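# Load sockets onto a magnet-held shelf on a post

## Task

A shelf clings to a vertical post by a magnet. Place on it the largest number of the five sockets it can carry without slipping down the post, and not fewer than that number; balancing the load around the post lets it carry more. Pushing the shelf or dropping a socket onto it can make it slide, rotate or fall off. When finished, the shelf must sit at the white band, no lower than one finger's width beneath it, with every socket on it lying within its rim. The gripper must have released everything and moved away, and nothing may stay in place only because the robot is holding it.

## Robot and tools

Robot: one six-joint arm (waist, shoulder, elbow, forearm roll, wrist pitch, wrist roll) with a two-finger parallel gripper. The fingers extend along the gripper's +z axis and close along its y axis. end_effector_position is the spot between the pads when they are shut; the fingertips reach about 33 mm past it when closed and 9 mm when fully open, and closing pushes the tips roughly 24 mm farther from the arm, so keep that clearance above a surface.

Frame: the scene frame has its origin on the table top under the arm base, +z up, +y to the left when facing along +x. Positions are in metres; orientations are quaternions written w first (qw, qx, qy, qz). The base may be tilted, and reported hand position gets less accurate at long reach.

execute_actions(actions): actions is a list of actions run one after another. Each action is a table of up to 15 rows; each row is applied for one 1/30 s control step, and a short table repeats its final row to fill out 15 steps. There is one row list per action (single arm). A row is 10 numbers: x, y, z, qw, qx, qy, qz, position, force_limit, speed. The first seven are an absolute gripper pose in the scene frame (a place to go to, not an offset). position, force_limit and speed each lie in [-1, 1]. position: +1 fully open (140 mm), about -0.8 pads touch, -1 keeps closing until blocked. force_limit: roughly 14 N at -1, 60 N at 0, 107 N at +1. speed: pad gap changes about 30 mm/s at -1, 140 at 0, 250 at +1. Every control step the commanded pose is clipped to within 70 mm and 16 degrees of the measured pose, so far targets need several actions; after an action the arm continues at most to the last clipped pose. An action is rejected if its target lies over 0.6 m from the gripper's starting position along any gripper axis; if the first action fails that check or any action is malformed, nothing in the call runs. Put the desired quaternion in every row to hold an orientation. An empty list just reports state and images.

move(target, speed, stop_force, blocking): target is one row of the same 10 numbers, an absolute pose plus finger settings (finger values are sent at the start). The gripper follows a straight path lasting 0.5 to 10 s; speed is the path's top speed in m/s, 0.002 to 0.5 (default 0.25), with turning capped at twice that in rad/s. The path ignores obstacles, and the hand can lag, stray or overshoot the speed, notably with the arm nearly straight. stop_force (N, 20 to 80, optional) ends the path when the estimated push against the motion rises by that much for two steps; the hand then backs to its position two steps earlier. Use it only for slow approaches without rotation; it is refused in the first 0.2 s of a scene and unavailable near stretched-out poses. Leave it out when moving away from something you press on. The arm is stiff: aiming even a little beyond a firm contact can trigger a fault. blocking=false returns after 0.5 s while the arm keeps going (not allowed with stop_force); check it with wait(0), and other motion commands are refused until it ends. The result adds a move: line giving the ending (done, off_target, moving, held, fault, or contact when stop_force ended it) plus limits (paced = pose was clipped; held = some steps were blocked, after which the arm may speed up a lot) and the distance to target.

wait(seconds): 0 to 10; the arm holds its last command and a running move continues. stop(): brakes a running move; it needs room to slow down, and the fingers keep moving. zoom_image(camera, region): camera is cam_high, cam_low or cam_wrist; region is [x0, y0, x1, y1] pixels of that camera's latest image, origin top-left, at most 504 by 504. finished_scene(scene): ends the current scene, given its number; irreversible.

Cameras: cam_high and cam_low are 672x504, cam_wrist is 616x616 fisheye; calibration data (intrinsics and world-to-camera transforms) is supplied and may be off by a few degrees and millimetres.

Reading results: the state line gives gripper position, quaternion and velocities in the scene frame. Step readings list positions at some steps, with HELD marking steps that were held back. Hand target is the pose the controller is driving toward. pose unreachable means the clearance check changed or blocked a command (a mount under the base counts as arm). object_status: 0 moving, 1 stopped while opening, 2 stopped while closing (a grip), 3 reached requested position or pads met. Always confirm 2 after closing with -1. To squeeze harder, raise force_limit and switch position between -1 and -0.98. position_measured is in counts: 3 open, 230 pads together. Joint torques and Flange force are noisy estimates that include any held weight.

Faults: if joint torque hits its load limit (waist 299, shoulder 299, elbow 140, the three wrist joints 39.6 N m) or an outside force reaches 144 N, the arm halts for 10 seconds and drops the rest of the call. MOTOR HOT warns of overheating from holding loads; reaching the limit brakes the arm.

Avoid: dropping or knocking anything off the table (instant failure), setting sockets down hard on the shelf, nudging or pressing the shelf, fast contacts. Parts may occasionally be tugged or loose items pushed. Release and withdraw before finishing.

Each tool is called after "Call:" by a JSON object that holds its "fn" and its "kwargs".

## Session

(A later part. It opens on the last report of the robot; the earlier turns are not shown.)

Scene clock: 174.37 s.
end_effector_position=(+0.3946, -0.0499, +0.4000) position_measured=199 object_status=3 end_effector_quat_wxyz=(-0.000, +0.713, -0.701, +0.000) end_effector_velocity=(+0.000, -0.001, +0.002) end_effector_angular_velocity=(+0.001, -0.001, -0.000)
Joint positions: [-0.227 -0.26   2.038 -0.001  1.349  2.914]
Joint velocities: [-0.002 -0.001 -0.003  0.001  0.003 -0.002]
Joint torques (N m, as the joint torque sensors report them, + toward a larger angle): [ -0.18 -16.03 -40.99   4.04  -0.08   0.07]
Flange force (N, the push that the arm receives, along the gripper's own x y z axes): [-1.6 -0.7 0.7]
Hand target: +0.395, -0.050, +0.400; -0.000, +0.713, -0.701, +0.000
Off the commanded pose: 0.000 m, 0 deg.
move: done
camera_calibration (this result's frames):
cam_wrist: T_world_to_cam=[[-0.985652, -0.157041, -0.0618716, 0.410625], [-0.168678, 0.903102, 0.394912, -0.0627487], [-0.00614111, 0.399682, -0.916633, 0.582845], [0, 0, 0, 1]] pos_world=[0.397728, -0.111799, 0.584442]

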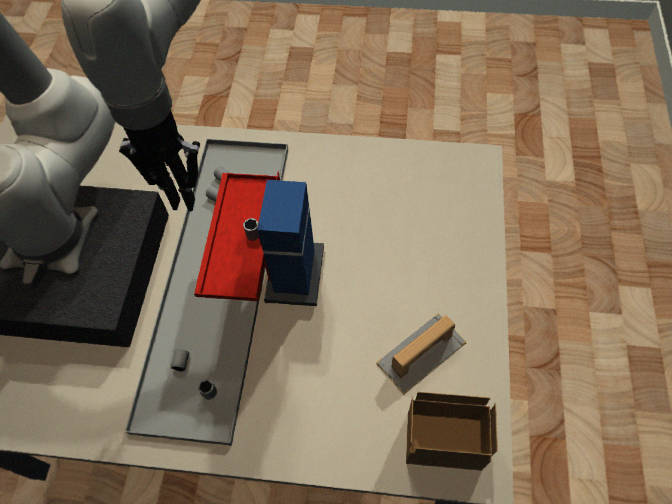

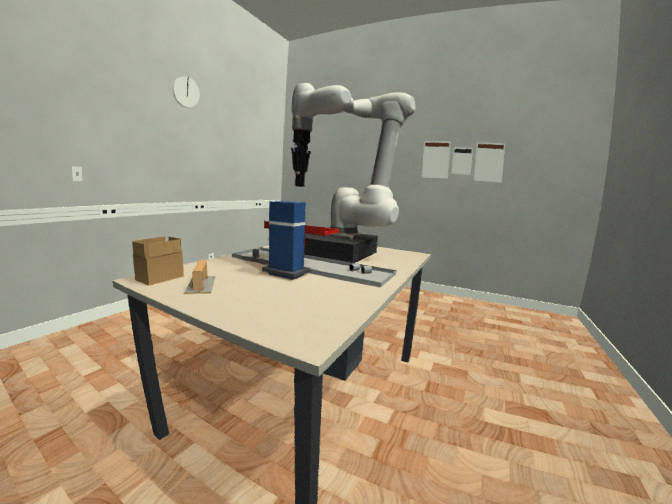

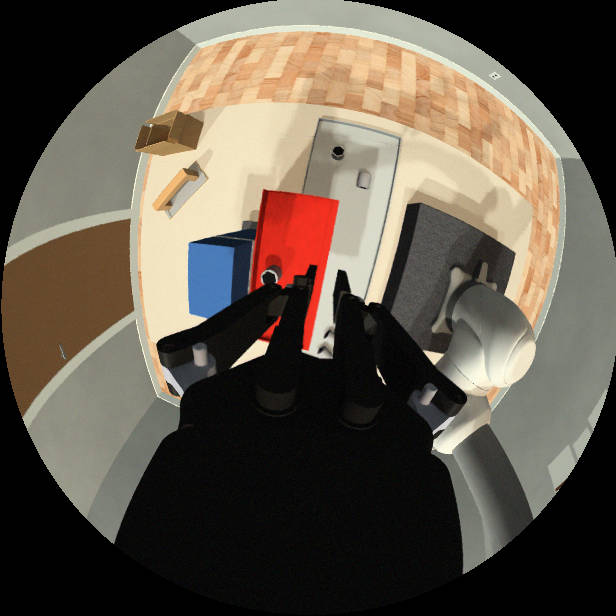

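Call:
{"fn": "finished_scene", "kwargs": {"scene": 1}}

The scene is finished: the task was done.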